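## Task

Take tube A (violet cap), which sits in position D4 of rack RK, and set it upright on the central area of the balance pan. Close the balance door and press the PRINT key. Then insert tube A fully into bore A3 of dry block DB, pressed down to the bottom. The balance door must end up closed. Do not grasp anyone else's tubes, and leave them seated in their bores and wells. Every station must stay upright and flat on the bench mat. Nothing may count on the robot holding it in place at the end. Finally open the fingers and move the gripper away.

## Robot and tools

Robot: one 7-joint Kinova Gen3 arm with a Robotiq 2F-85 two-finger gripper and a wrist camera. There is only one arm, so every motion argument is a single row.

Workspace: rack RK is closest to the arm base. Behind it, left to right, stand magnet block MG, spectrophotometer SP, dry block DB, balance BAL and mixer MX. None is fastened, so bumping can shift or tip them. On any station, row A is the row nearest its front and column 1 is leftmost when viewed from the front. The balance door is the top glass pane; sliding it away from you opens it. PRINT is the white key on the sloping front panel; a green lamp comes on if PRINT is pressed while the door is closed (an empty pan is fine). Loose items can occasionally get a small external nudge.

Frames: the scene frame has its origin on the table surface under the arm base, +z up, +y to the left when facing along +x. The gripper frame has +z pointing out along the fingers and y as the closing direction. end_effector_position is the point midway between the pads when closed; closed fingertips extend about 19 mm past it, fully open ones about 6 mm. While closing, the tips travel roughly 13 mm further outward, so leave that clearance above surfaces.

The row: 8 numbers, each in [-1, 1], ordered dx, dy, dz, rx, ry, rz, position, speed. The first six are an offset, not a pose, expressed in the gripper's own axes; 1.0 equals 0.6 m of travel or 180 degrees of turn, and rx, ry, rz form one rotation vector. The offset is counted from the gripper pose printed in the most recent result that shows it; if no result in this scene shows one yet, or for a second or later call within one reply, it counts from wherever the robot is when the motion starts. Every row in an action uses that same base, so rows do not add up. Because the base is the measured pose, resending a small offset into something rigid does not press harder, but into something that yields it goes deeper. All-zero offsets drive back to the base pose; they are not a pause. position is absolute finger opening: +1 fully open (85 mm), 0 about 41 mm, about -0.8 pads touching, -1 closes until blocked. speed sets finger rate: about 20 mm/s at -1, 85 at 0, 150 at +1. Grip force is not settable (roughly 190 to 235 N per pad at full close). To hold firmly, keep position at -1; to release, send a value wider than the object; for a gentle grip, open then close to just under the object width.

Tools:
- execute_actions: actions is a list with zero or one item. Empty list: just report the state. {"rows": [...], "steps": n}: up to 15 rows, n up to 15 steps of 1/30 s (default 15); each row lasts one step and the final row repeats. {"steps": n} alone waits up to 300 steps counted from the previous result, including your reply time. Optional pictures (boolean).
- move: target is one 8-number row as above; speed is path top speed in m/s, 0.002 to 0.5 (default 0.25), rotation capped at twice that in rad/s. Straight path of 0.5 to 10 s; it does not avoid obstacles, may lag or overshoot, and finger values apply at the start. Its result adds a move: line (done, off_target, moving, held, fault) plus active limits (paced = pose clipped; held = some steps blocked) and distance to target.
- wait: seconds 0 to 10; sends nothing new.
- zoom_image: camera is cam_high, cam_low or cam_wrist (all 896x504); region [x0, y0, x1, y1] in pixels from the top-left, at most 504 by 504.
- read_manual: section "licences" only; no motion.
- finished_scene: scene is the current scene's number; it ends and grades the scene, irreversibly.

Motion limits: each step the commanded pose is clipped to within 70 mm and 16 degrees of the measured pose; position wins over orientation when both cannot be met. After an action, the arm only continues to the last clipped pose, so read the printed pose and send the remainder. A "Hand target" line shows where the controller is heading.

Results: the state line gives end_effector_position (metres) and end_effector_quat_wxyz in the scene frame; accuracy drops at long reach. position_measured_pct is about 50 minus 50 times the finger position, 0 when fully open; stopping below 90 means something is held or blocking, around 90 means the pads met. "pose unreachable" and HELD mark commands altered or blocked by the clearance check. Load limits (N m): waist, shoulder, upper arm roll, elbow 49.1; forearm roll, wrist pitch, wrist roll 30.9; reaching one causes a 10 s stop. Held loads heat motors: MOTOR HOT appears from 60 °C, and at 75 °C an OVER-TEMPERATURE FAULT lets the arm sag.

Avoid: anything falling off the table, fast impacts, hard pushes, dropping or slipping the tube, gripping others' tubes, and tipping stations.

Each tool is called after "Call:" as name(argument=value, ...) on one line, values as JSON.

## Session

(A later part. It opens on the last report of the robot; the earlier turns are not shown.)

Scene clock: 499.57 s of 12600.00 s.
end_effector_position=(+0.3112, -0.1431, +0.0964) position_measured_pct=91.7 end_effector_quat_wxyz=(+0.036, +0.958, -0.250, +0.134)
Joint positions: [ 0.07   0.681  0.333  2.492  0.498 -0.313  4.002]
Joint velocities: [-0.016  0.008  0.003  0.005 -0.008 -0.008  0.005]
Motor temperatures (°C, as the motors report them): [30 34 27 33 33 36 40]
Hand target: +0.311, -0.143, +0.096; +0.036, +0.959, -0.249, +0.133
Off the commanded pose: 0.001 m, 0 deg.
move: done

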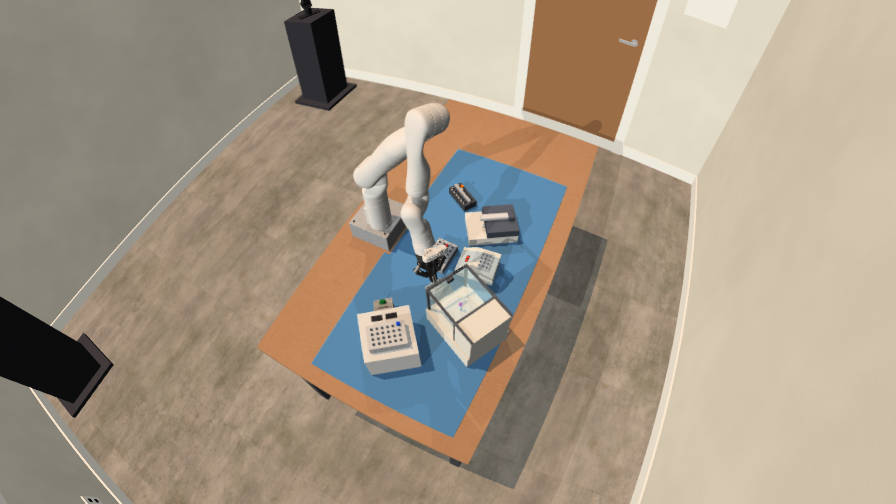

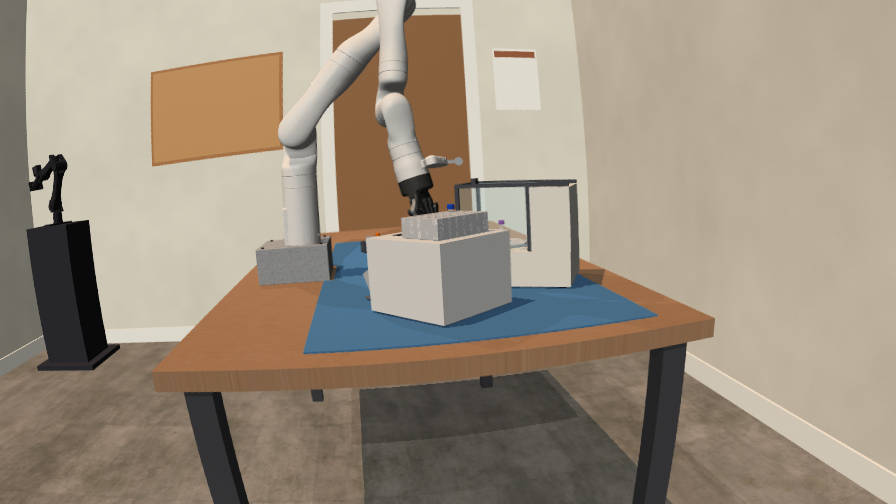

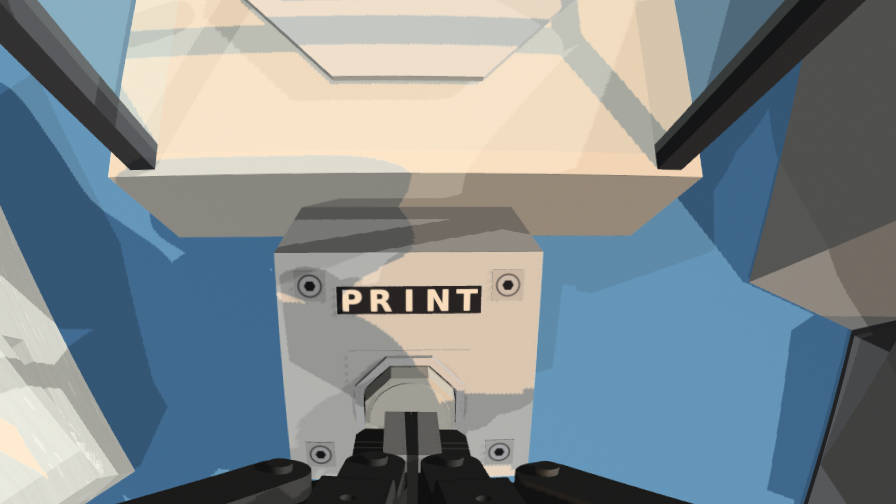

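Call:
move(target=[0, 0, 0.06, 0, 0, 0, -1, 0], speed=0.02)

Scene clock: 518.10 s of 12600.00 s.
end_effector_position=(+0.3142, -0.1443, +0.0854) position_measured_pct=91.7 end_effector_quat_wxyz=(+0.032, +0.955, -0.256, +0.147)
Joint positions: [ 0.062  0.742  0.359  2.51   0.466 -0.42   4.019]
Joint velocities: [ 0.     0.001  0.001 -0.008 -0.002 -0.007 -0.001]
Motor temperatures (°C, as the motors report them): [30 33 27 34 33 36 40]
Hand target: +0.314, -0.144, +0.081; +0.033, +0.956, -0.254, +0.143
Off the commanded pose: 0.025 m, 2 deg.
TORQUE FAULT: the external load on joint 2 (shoulder) reached its load limit, and the arm stopped for 10 seconds. The arm's remaining commands of this call were not run. The gripper holds where it stopped, with its grip as last carried out, and the arm accepts commands again: back off and push less far. The arm stops again, at the same cost, whenever a joint's load reaches its limit.
move: fault

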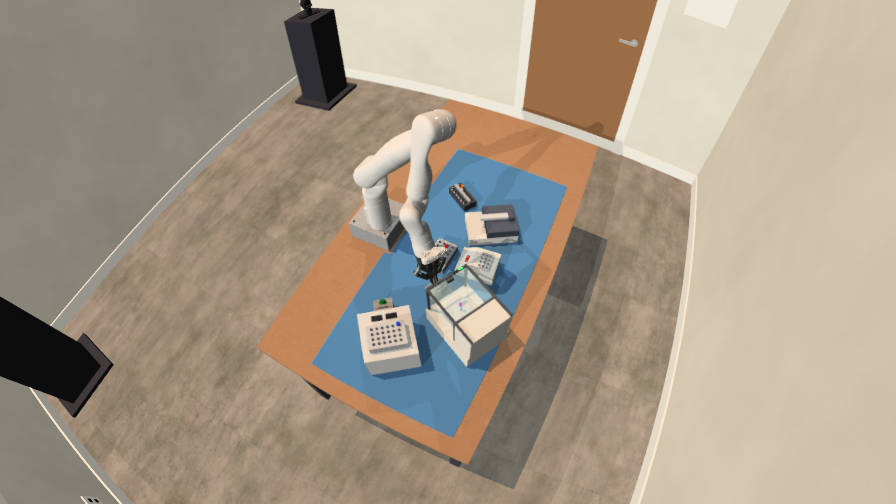

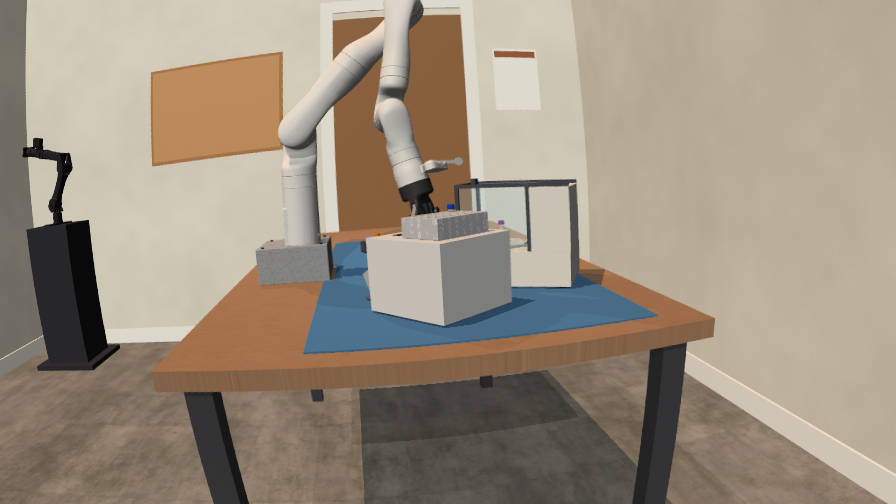

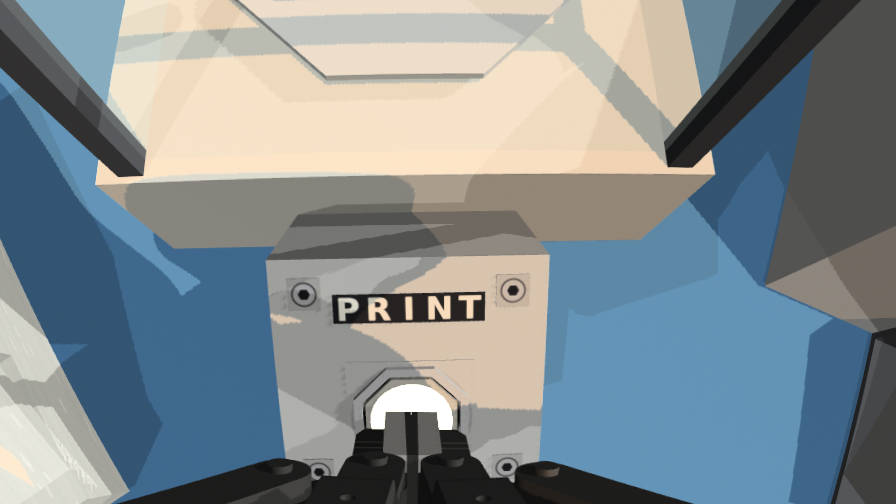

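Call:
move(target=[0, 0, -0.1, 0, 0, 0, -1, 0], speed=0.08)

Call:
move(target=[0.04, 0, -0.2, 0, -0.09, 0, 0.1, 0], speed=0.12)

Scene clock: 525.30 s of 12600.00 s.
end_effector_position=(+0.2979, -0.1360, +0.1421) position_measured_pct=91.7 end_effector_quat_wxyz=(+0.032, +0.955, -0.256, +0.147)
Joint positions: [ 0.08   0.486  0.306  2.538  0.542 -0.187  3.965]
Joint velocities: [ 0.007 -0.011 -0.007 -0.002  0.004  0.005 -0.004]
Motor temperatures (°C, as the motors report them): [30 33 27 34 33 36 40]
Hand target: +0.298, -0.136, +0.142; +0.032, +0.955, -0.256, +0.147
Off the commanded pose: 0.001 m, 0 deg.
move: done

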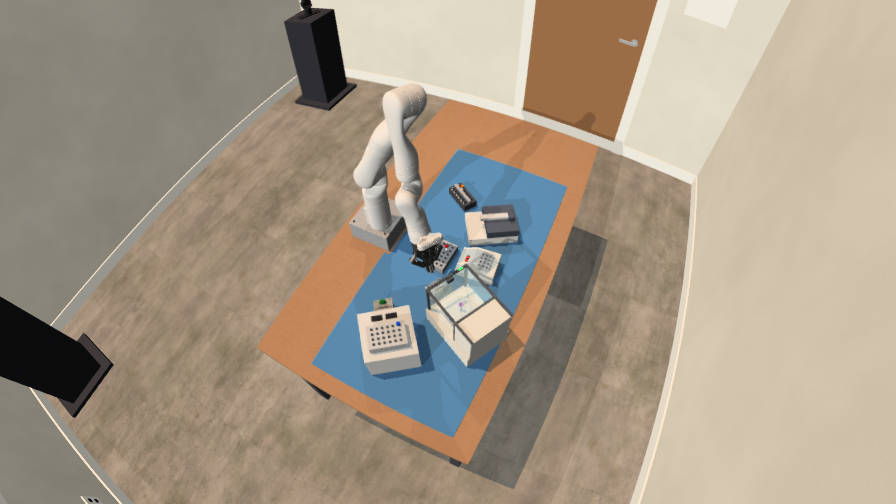

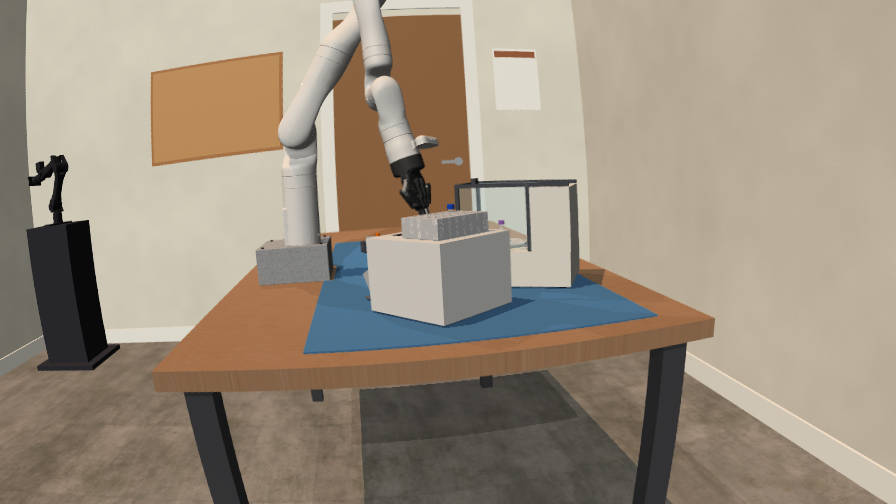

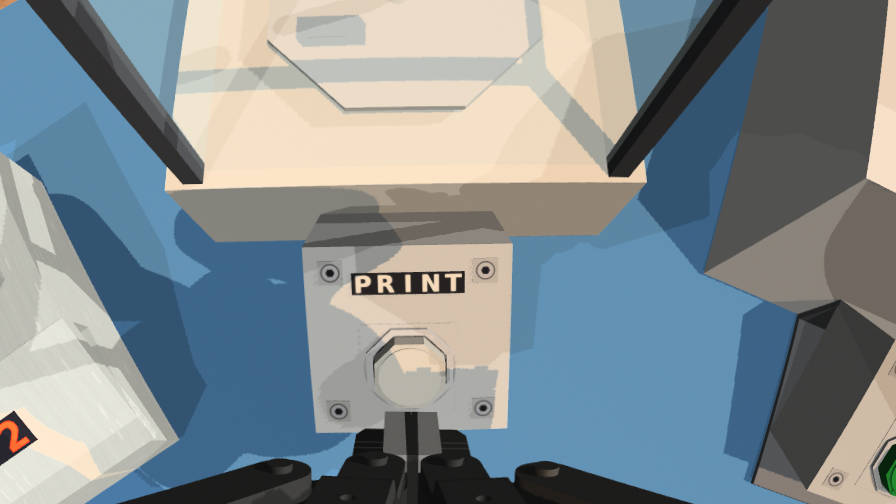

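Scene clock: 526.97 s of 12600.00 s.
end_effector_position=(+0.2860, -0.1303, +0.2637) position_measured_pct=45.2 end_effector_quat_wxyz=(-0.004, +0.966, -0.257, +0.011)
Joint positions: [ 0.558  0.191 -0.222  2.124  0.044  0.814  4.496]
Joint velocities: [ 0.007  0.004  0.006 -0.004 -0.005  0.007  0.008]
Motor temperatures (°C, as the motors report them): [30 33 27 34 33 36 40]
Hand target: +0.286, -0.131, +0.264; -0.005, +0.966, -0.257, +0.011
Off the commanded pose: 0.001 m, 0 deg.
move: done

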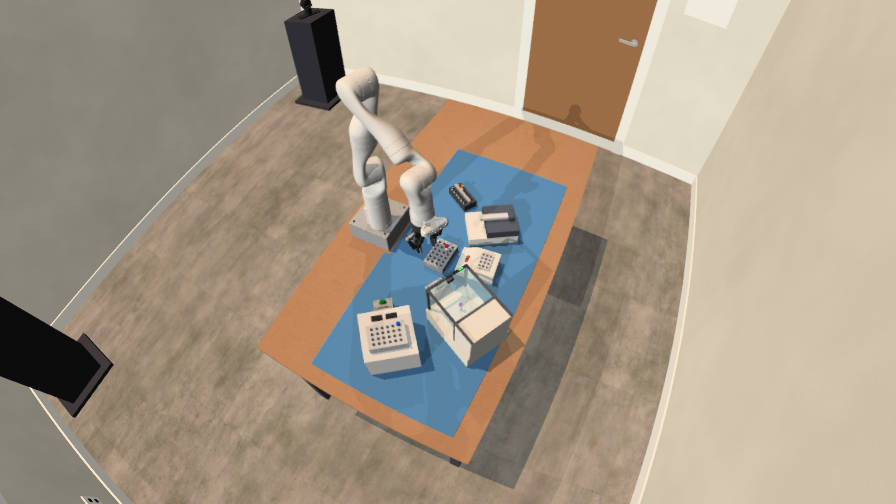

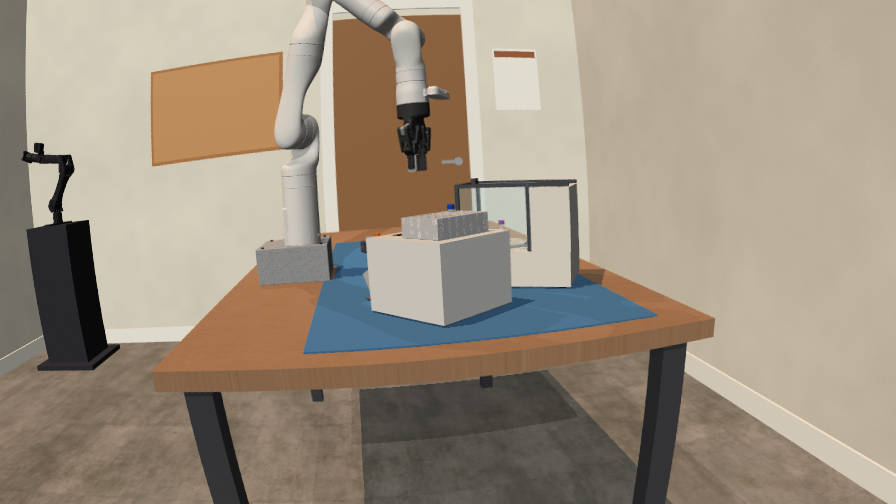

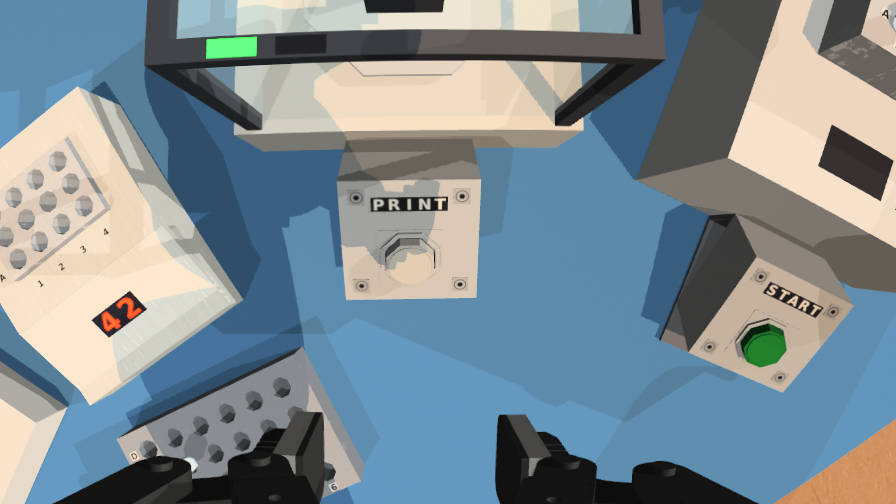

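Call:
move(target=[0.219, -0.01, 0.003, 0, -0.006, -0.005, 0.1, 0], speed=0.15)

Scene clock: 535.40 s of 12600.00 s.
end_effector_position=(+0.4033, -0.1899, +0.2652) position_measured_pct=45.2 end_effector_quat_wxyz=(-0.007, +0.968, -0.249, +0.002)
Joint positions: [ 0.536  0.463 -0.195  1.703  0.088  0.986  4.515]
Joint velocities: [-0.001  0.009 -0.001 -0.005  0.001  0.004 -0.001]
Motor temperatures (°C, as the motors report them): [30 33 27 34 33 36 40]
Hand target: +0.403, -0.190, +0.265; -0.007, +0.969, -0.249, +0.002
Off the commanded pose: 0.001 m, 0 deg.
move: done

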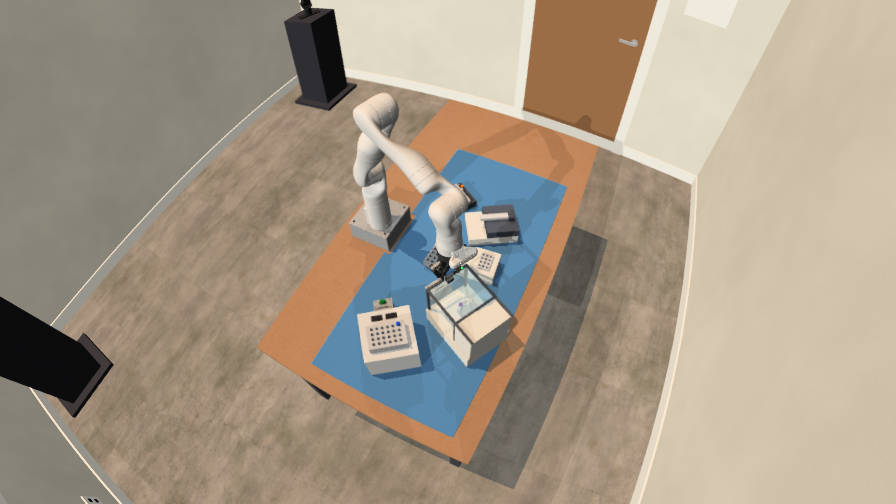

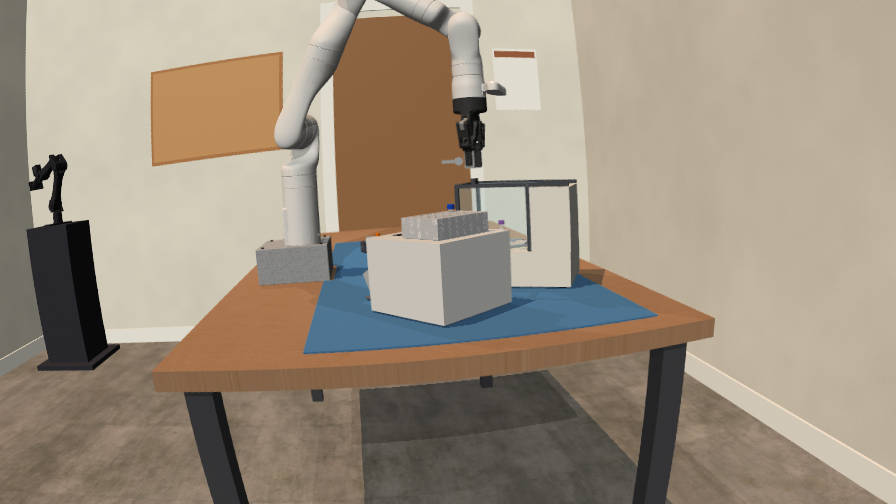

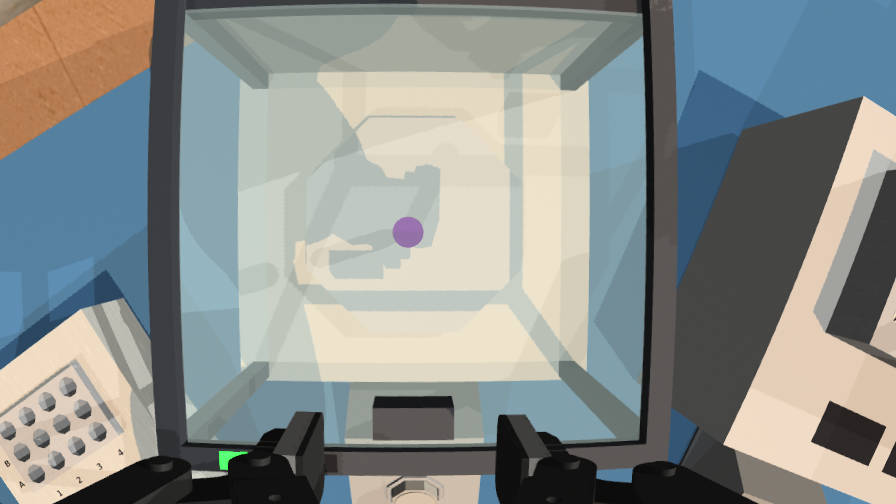

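Call:
move(target=[0, 0.002, 0.053, 0, 0, 0, 0.1, 0], speed=0.05)

Call:
execute_actions(actions=[{"rows":[[0,0,0,0,0,0,-0.38,0]],"steps":15}], pictures=false)

Call:
move(target=[0.185, 0, 0, 0, 0, 0, -0.38, 0], speed=0.05)

Scene clock: 542.57 s of 12600.00 s.
end_effector_position=(+0.4030, -0.1906, +0.2336) position_measured_pct=45.2 end_effector_quat_wxyz=(-0.007, +0.968, -0.249, +0.002)
Joint positions: [ 0.533  0.507 -0.189  1.748  0.1    0.896  4.507]
Joint velocities: [-0.     0.003  0.001  0.004  0.    -0.004  0.   ]
Motor temperatures (°C, as the motors report them): [30 33 27 34 33 36 40]
Hand target: +0.403, -0.191, +0.233; -0.007, +0.968, -0.249, +0.002
Off the commanded pose: 0.000 m, 0 deg.
move: done

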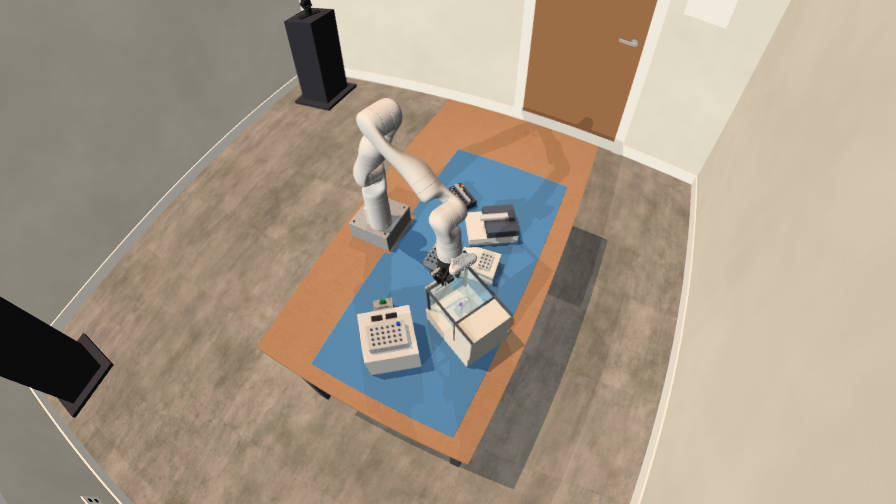

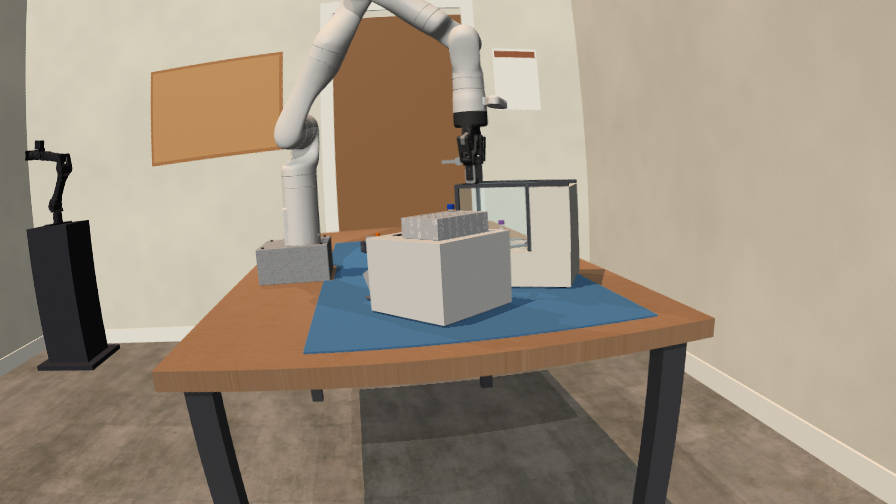

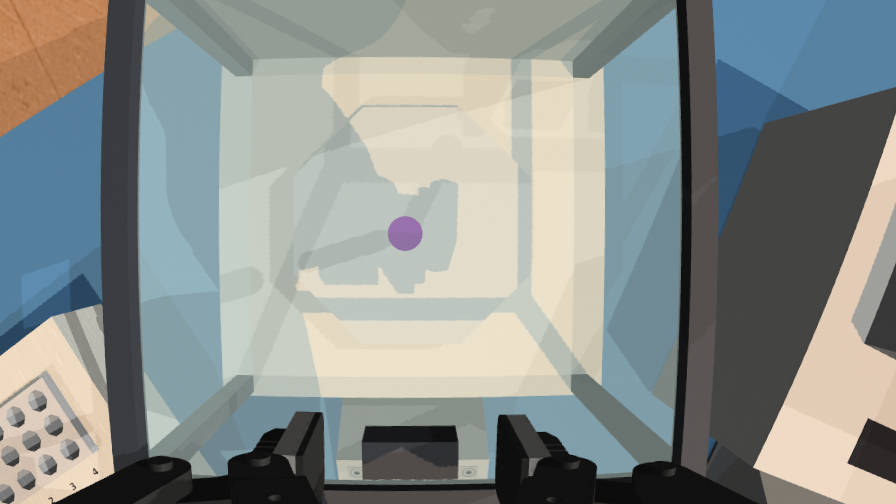

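Scene clock: 543.07 s of 12600.00 s.
end_effector_position=(+0.4031, -0.1906, +0.2337) position_measured_pct=67.5 end_effector_quat_wxyz=(-0.007, +0.969, -0.249, +0.002)
Joint positions: [ 0.533  0.507 -0.189  1.748  0.1    0.896  4.507]
Joint velocities: [-0.     0.     0.    -0.    -0.    -0.001 -0.001]
Motor temperatures (°C, as the motors report them): [30 33 27 34 33 36 40]
Hand target: +0.403, -0.191, +0.234; -0.007, +0.968, -0.249, +0.002
Off the commanded pose: 0.000 m, 0 deg.
Steps of this call (steps 1 to 15: all 15 steps of this action). Readings (end_effector_position | what the end effector reports):
1: (+0.4030, -0.1906, +0.2336) | position_measured_pct=45.2
2: (+0.4030, -0.1906, +0.2336) | position_measured_pct=45.6
4: (+0.4031, -0.1906, +0.2336) | position_measured_pct=49.6
8: (+0.4030, -0.1906, +0.2336) | position_measured_pct=60.7
15: the state above

Scene clock: 545.87 s of 12600.00 s.
end_effector_position=(+0.5008, -0.2415, +0.2342) position_measured_pct=67.5 end_effector_quat_wxyz=(-0.008, +0.969, -0.248, +0.002)
Joint positions: [ 0.513  0.726 -0.17   1.325  0.109  1.101  4.541]
Joint velocities: [-0.001  0.004  0.002 -0.007 -0.001  0.001  0.   ]
Motor temperatures (°C, as the motors report them): [30 33 27 34 33 36 40]
Hand target: +0.501, -0.244, +0.234; -0.007, +0.969, -0.249, +0.002
Off the commanded pose: 0.003 m, 0 deg.
move: done

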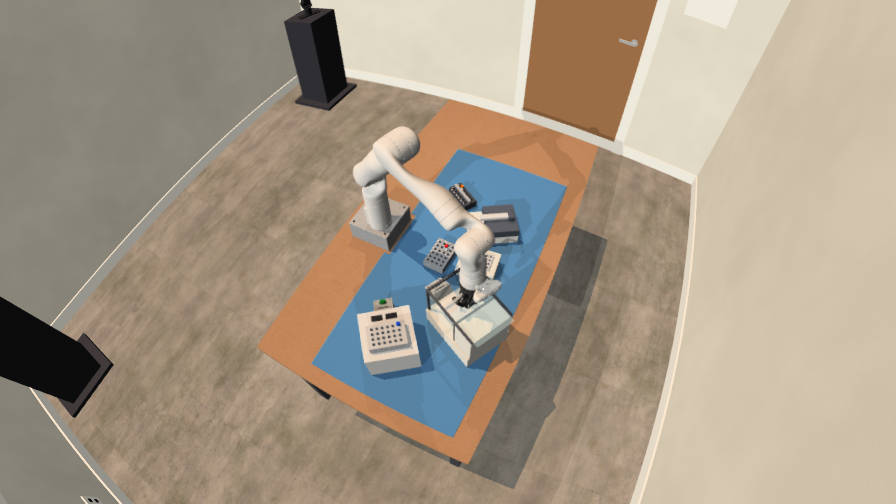

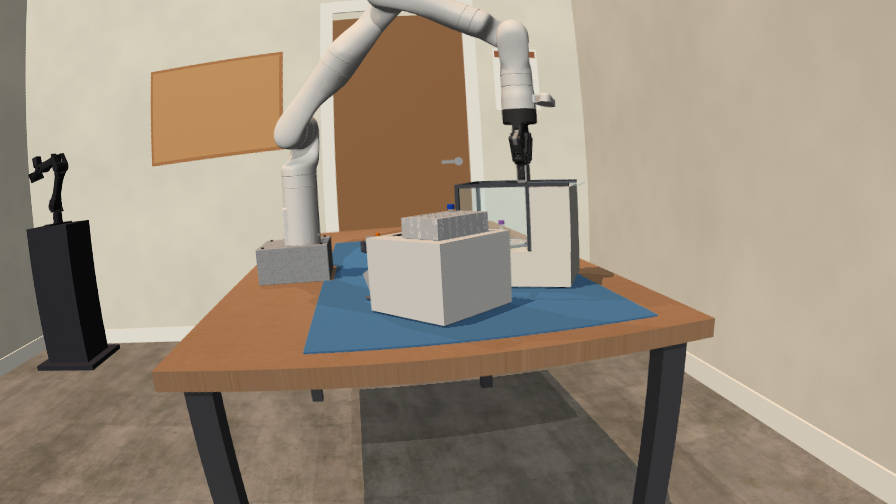

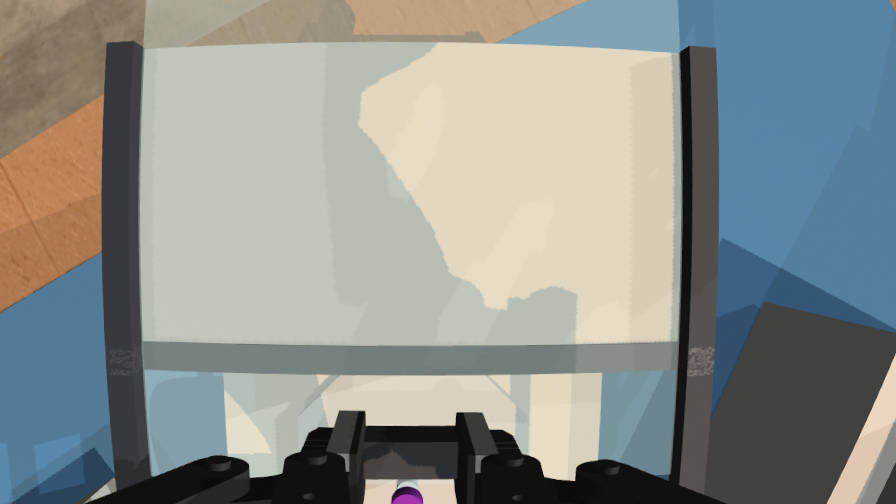

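Call:
move(target=[0.014, 0, 0, 0, 0, 0, -0.38, 0], speed=0.02)

Call:
move(target=[0, 0, 0, 0, 0, 0, 0.1, 0.3], speed=0.05)

Call:
move(target=[0, 0, -0.06, 0, 0, 0, -0.3, 0], speed=0.1)

Call:
move(target=[-0.098, 0, 0, 0, 0, 0, -0.3, 0], speed=0.1)

Scene clock: 558.77 s of 12600.00 s.
end_effector_position=(+0.5077, -0.2448, +0.2342) position_measured_pct=67.5 end_effector_quat_wxyz=(-0.008, +0.969, -0.247, +0.001)
Joint positions: [ 0.511  0.744 -0.169  1.29   0.109  1.121  4.544]
Joint velocities: [-0.001  0.004  0.002 -0.007 -0.001  0.003  0.   ]
Motor temperatures (°C, as the motors report them): [30 33 27 34 33 36 40]
Hand target: +0.508, -0.246, +0.234; -0.008, +0.969, -0.248, +0.002
Off the commanded pose: 0.001 m, 0 deg.
move: done

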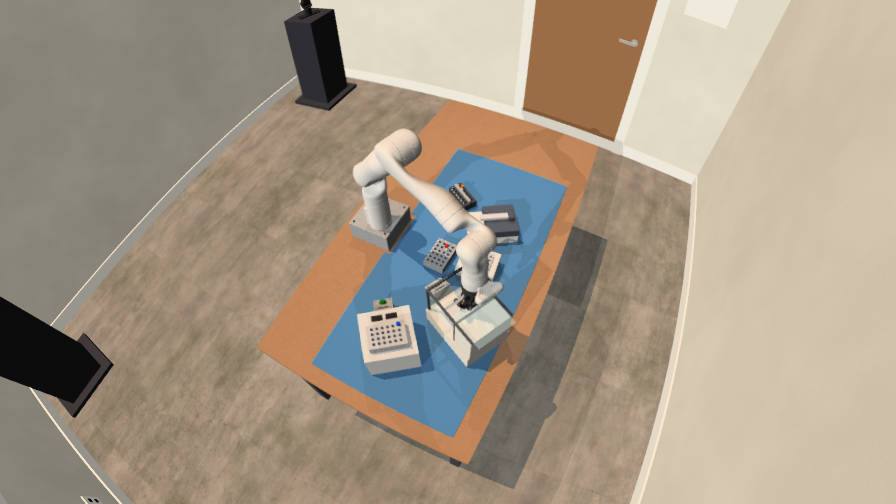

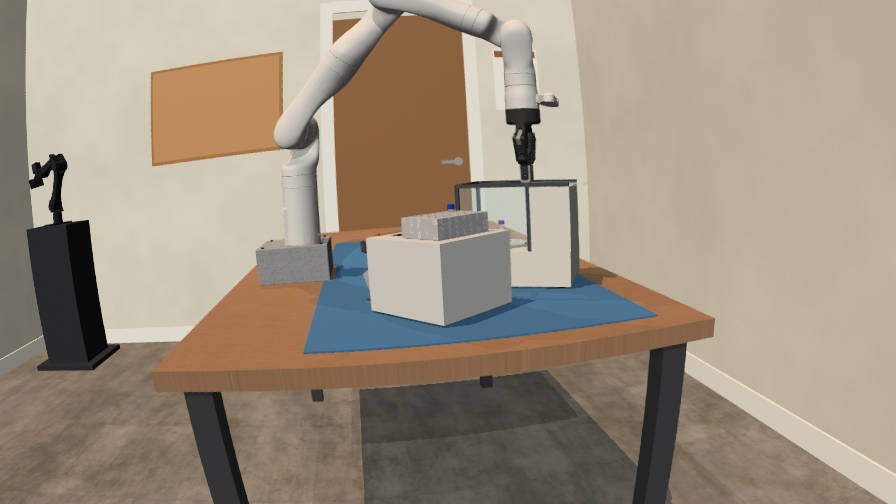

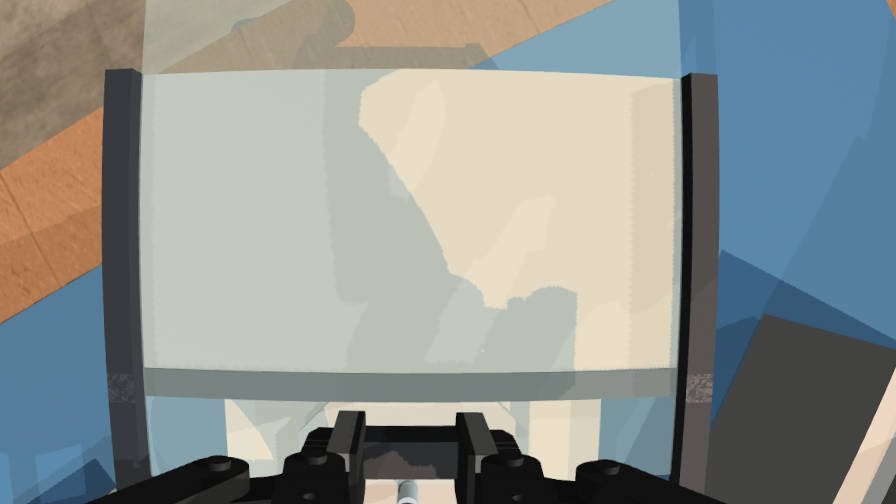

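Scene clock: 559.33 s of 12600.00 s.
end_effector_position=(+0.5077, -0.2448, +0.2342) position_measured_pct=45.2 end_effector_quat_wxyz=(-0.008, +0.969, -0.247, +0.001)
Joint positions: [ 0.511  0.744 -0.169  1.29   0.109  1.121  4.544]
Joint velocities: [ 0.     0.    -0.001 -0.002 -0.     0.001  0.001]
Motor temperatures (°C, as the motors report them): [30 33 27 34 33 36 40]
Hand target: +0.508, -0.245, +0.234; -0.008, +0.969, -0.247, +0.001
Off the commanded pose: 0.000 m, 0 deg.
move: done

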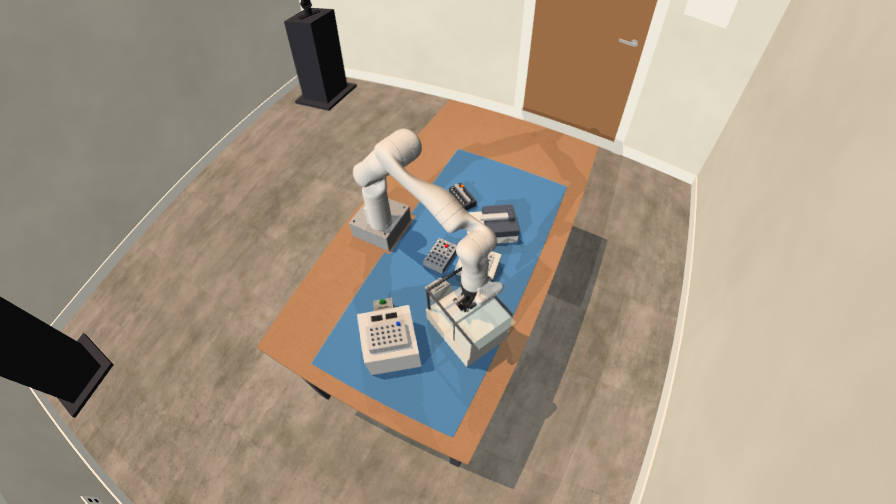

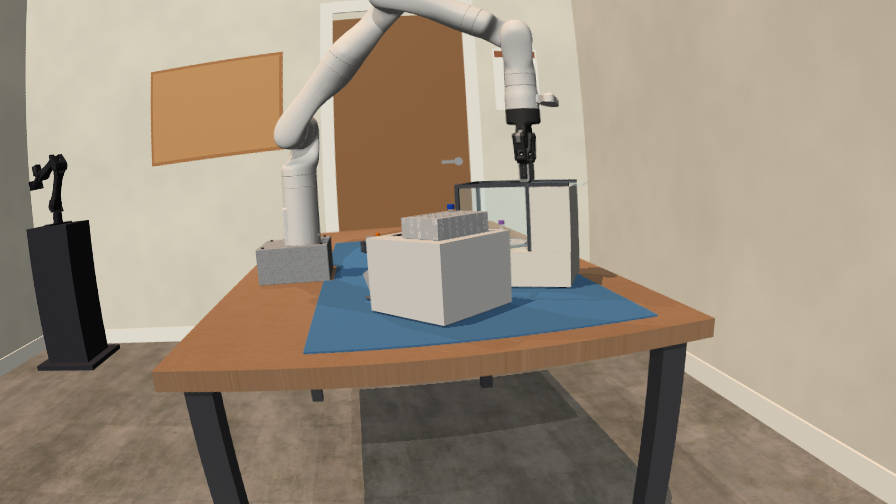

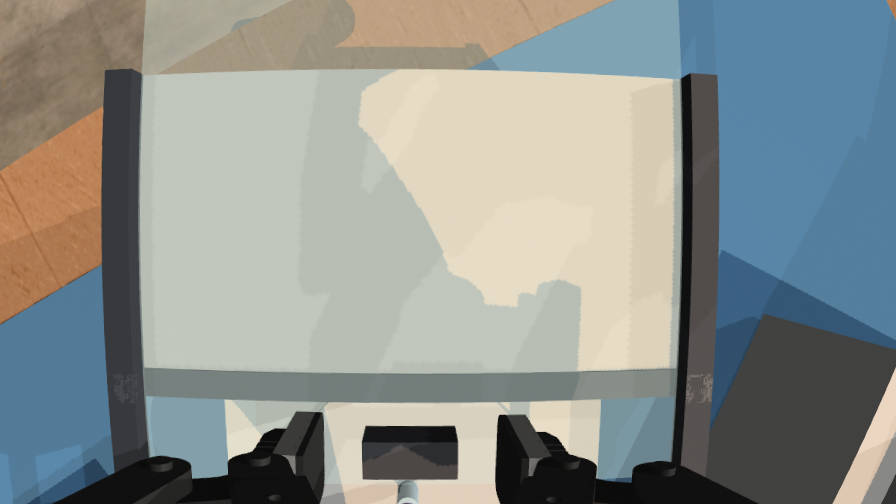

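Scene clock: 560.17 s of 12600.00 s.
end_effector_position=(+0.5074, -0.2453, +0.2701) position_measured_pct=65.1 end_effector_quat_wxyz=(-0.008, +0.969, -0.247, +0.001)
Joint positions: [ 0.511  0.708 -0.171  1.235  0.101  1.21   4.55 ]
Joint velocities: [-0.    -0.001  0.    -0.001 -0.     0.004 -0.001]
Motor temperatures (°C, as the motors report them): [30 33 27 34 33 36 40]
Hand target: +0.507, -0.245, +0.270; -0.008, +0.969, -0.247, +0.001
Off the commanded pose: 0.000 m, 0 deg.
move: done

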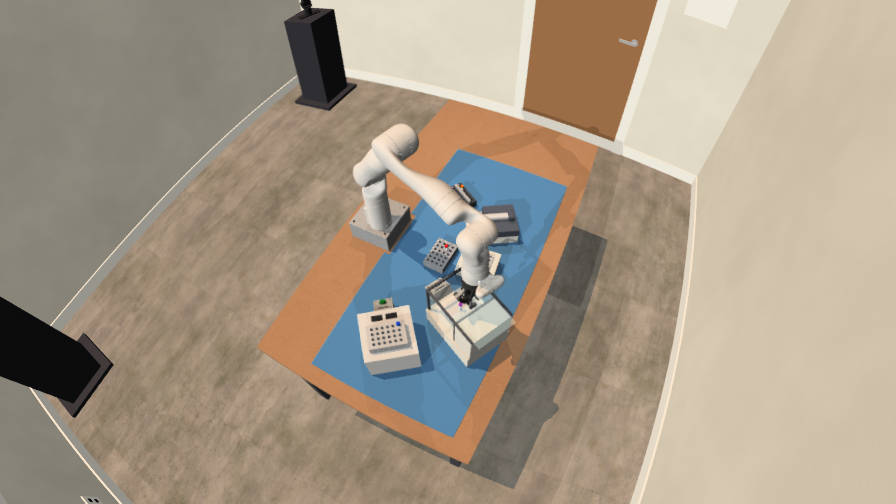

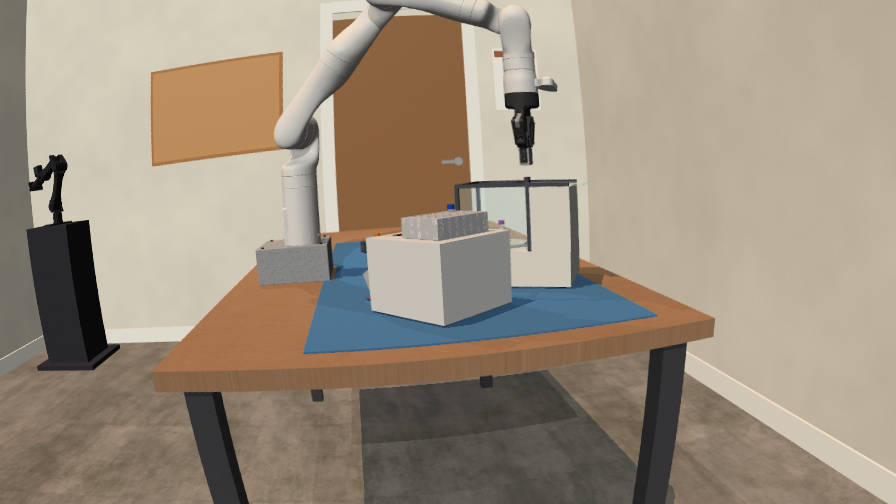

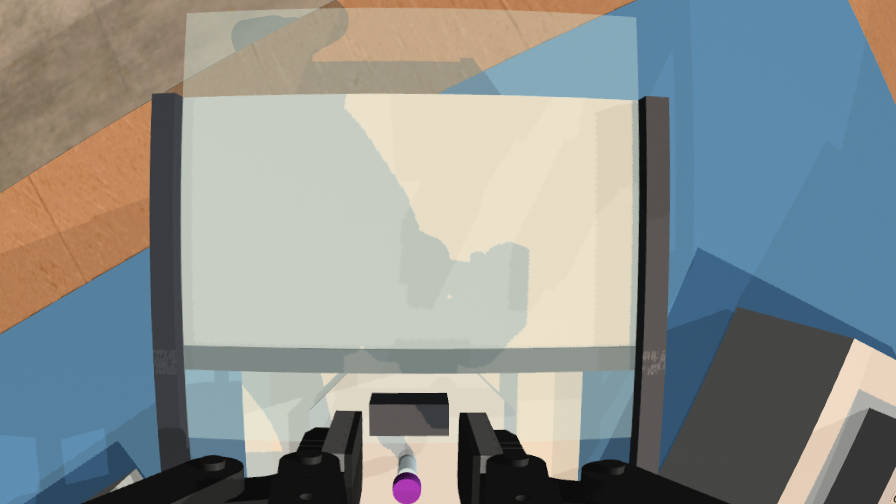

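Scene clock: 561.17 s of 12600.00 s.
end_effector_position=(+0.4557, -0.2173, +0.2697) position_measured_pct=65.1 end_effector_quat_wxyz=(-0.008, +0.969, -0.247, +0.001)
Joint positions: [ 0.525  0.58  -0.182  1.479  0.094  1.096  4.534]
Joint velocities: [ 0.001 -0.008 -0.001  0.005  0.    -0.001  0.   ]
Motor temperatures (°C, as the motors report them): [30 33 27 34 33 36 40]
Hand target: +0.456, -0.217, +0.270; -0.008, +0.969, -0.247, +0.001
Off the commanded pose: 0.001 m, 0 deg.
move: done

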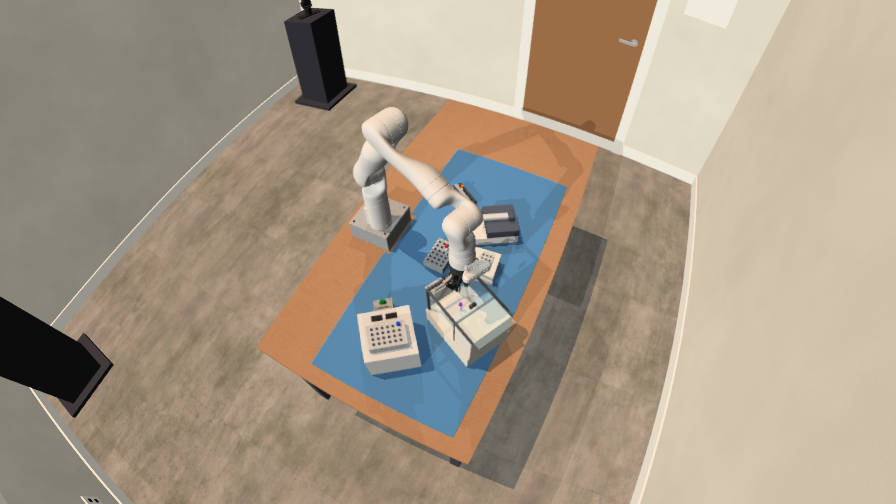

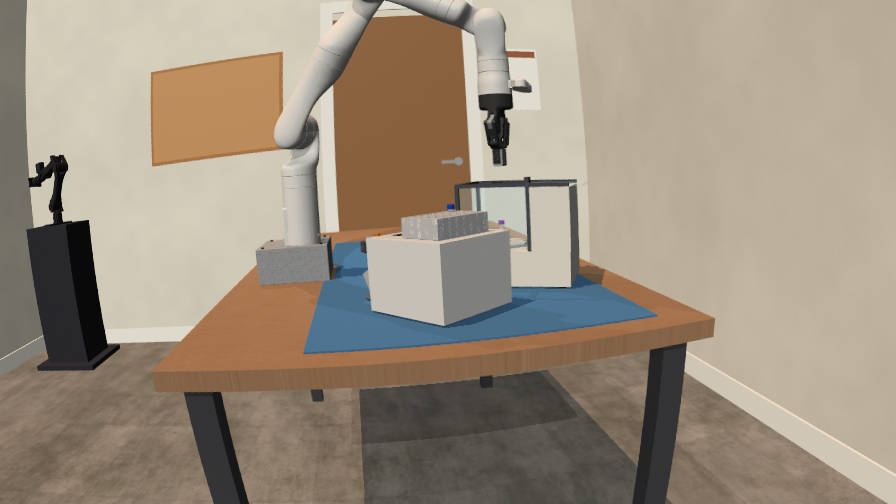

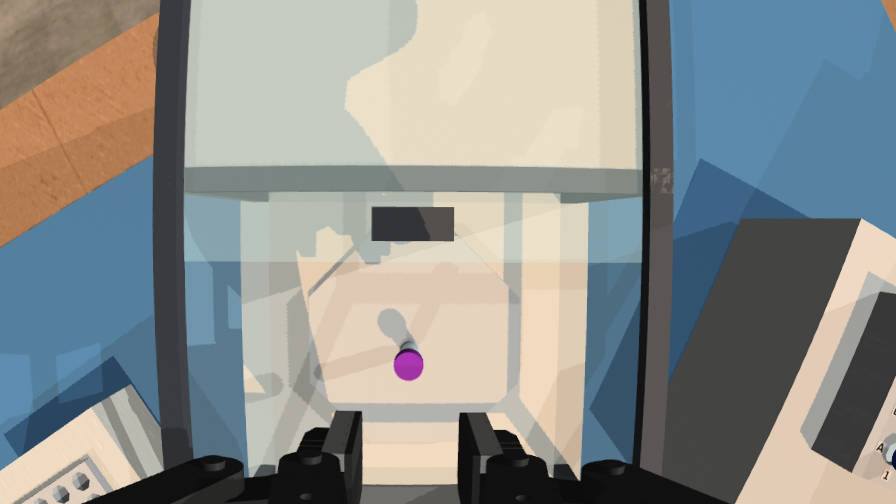

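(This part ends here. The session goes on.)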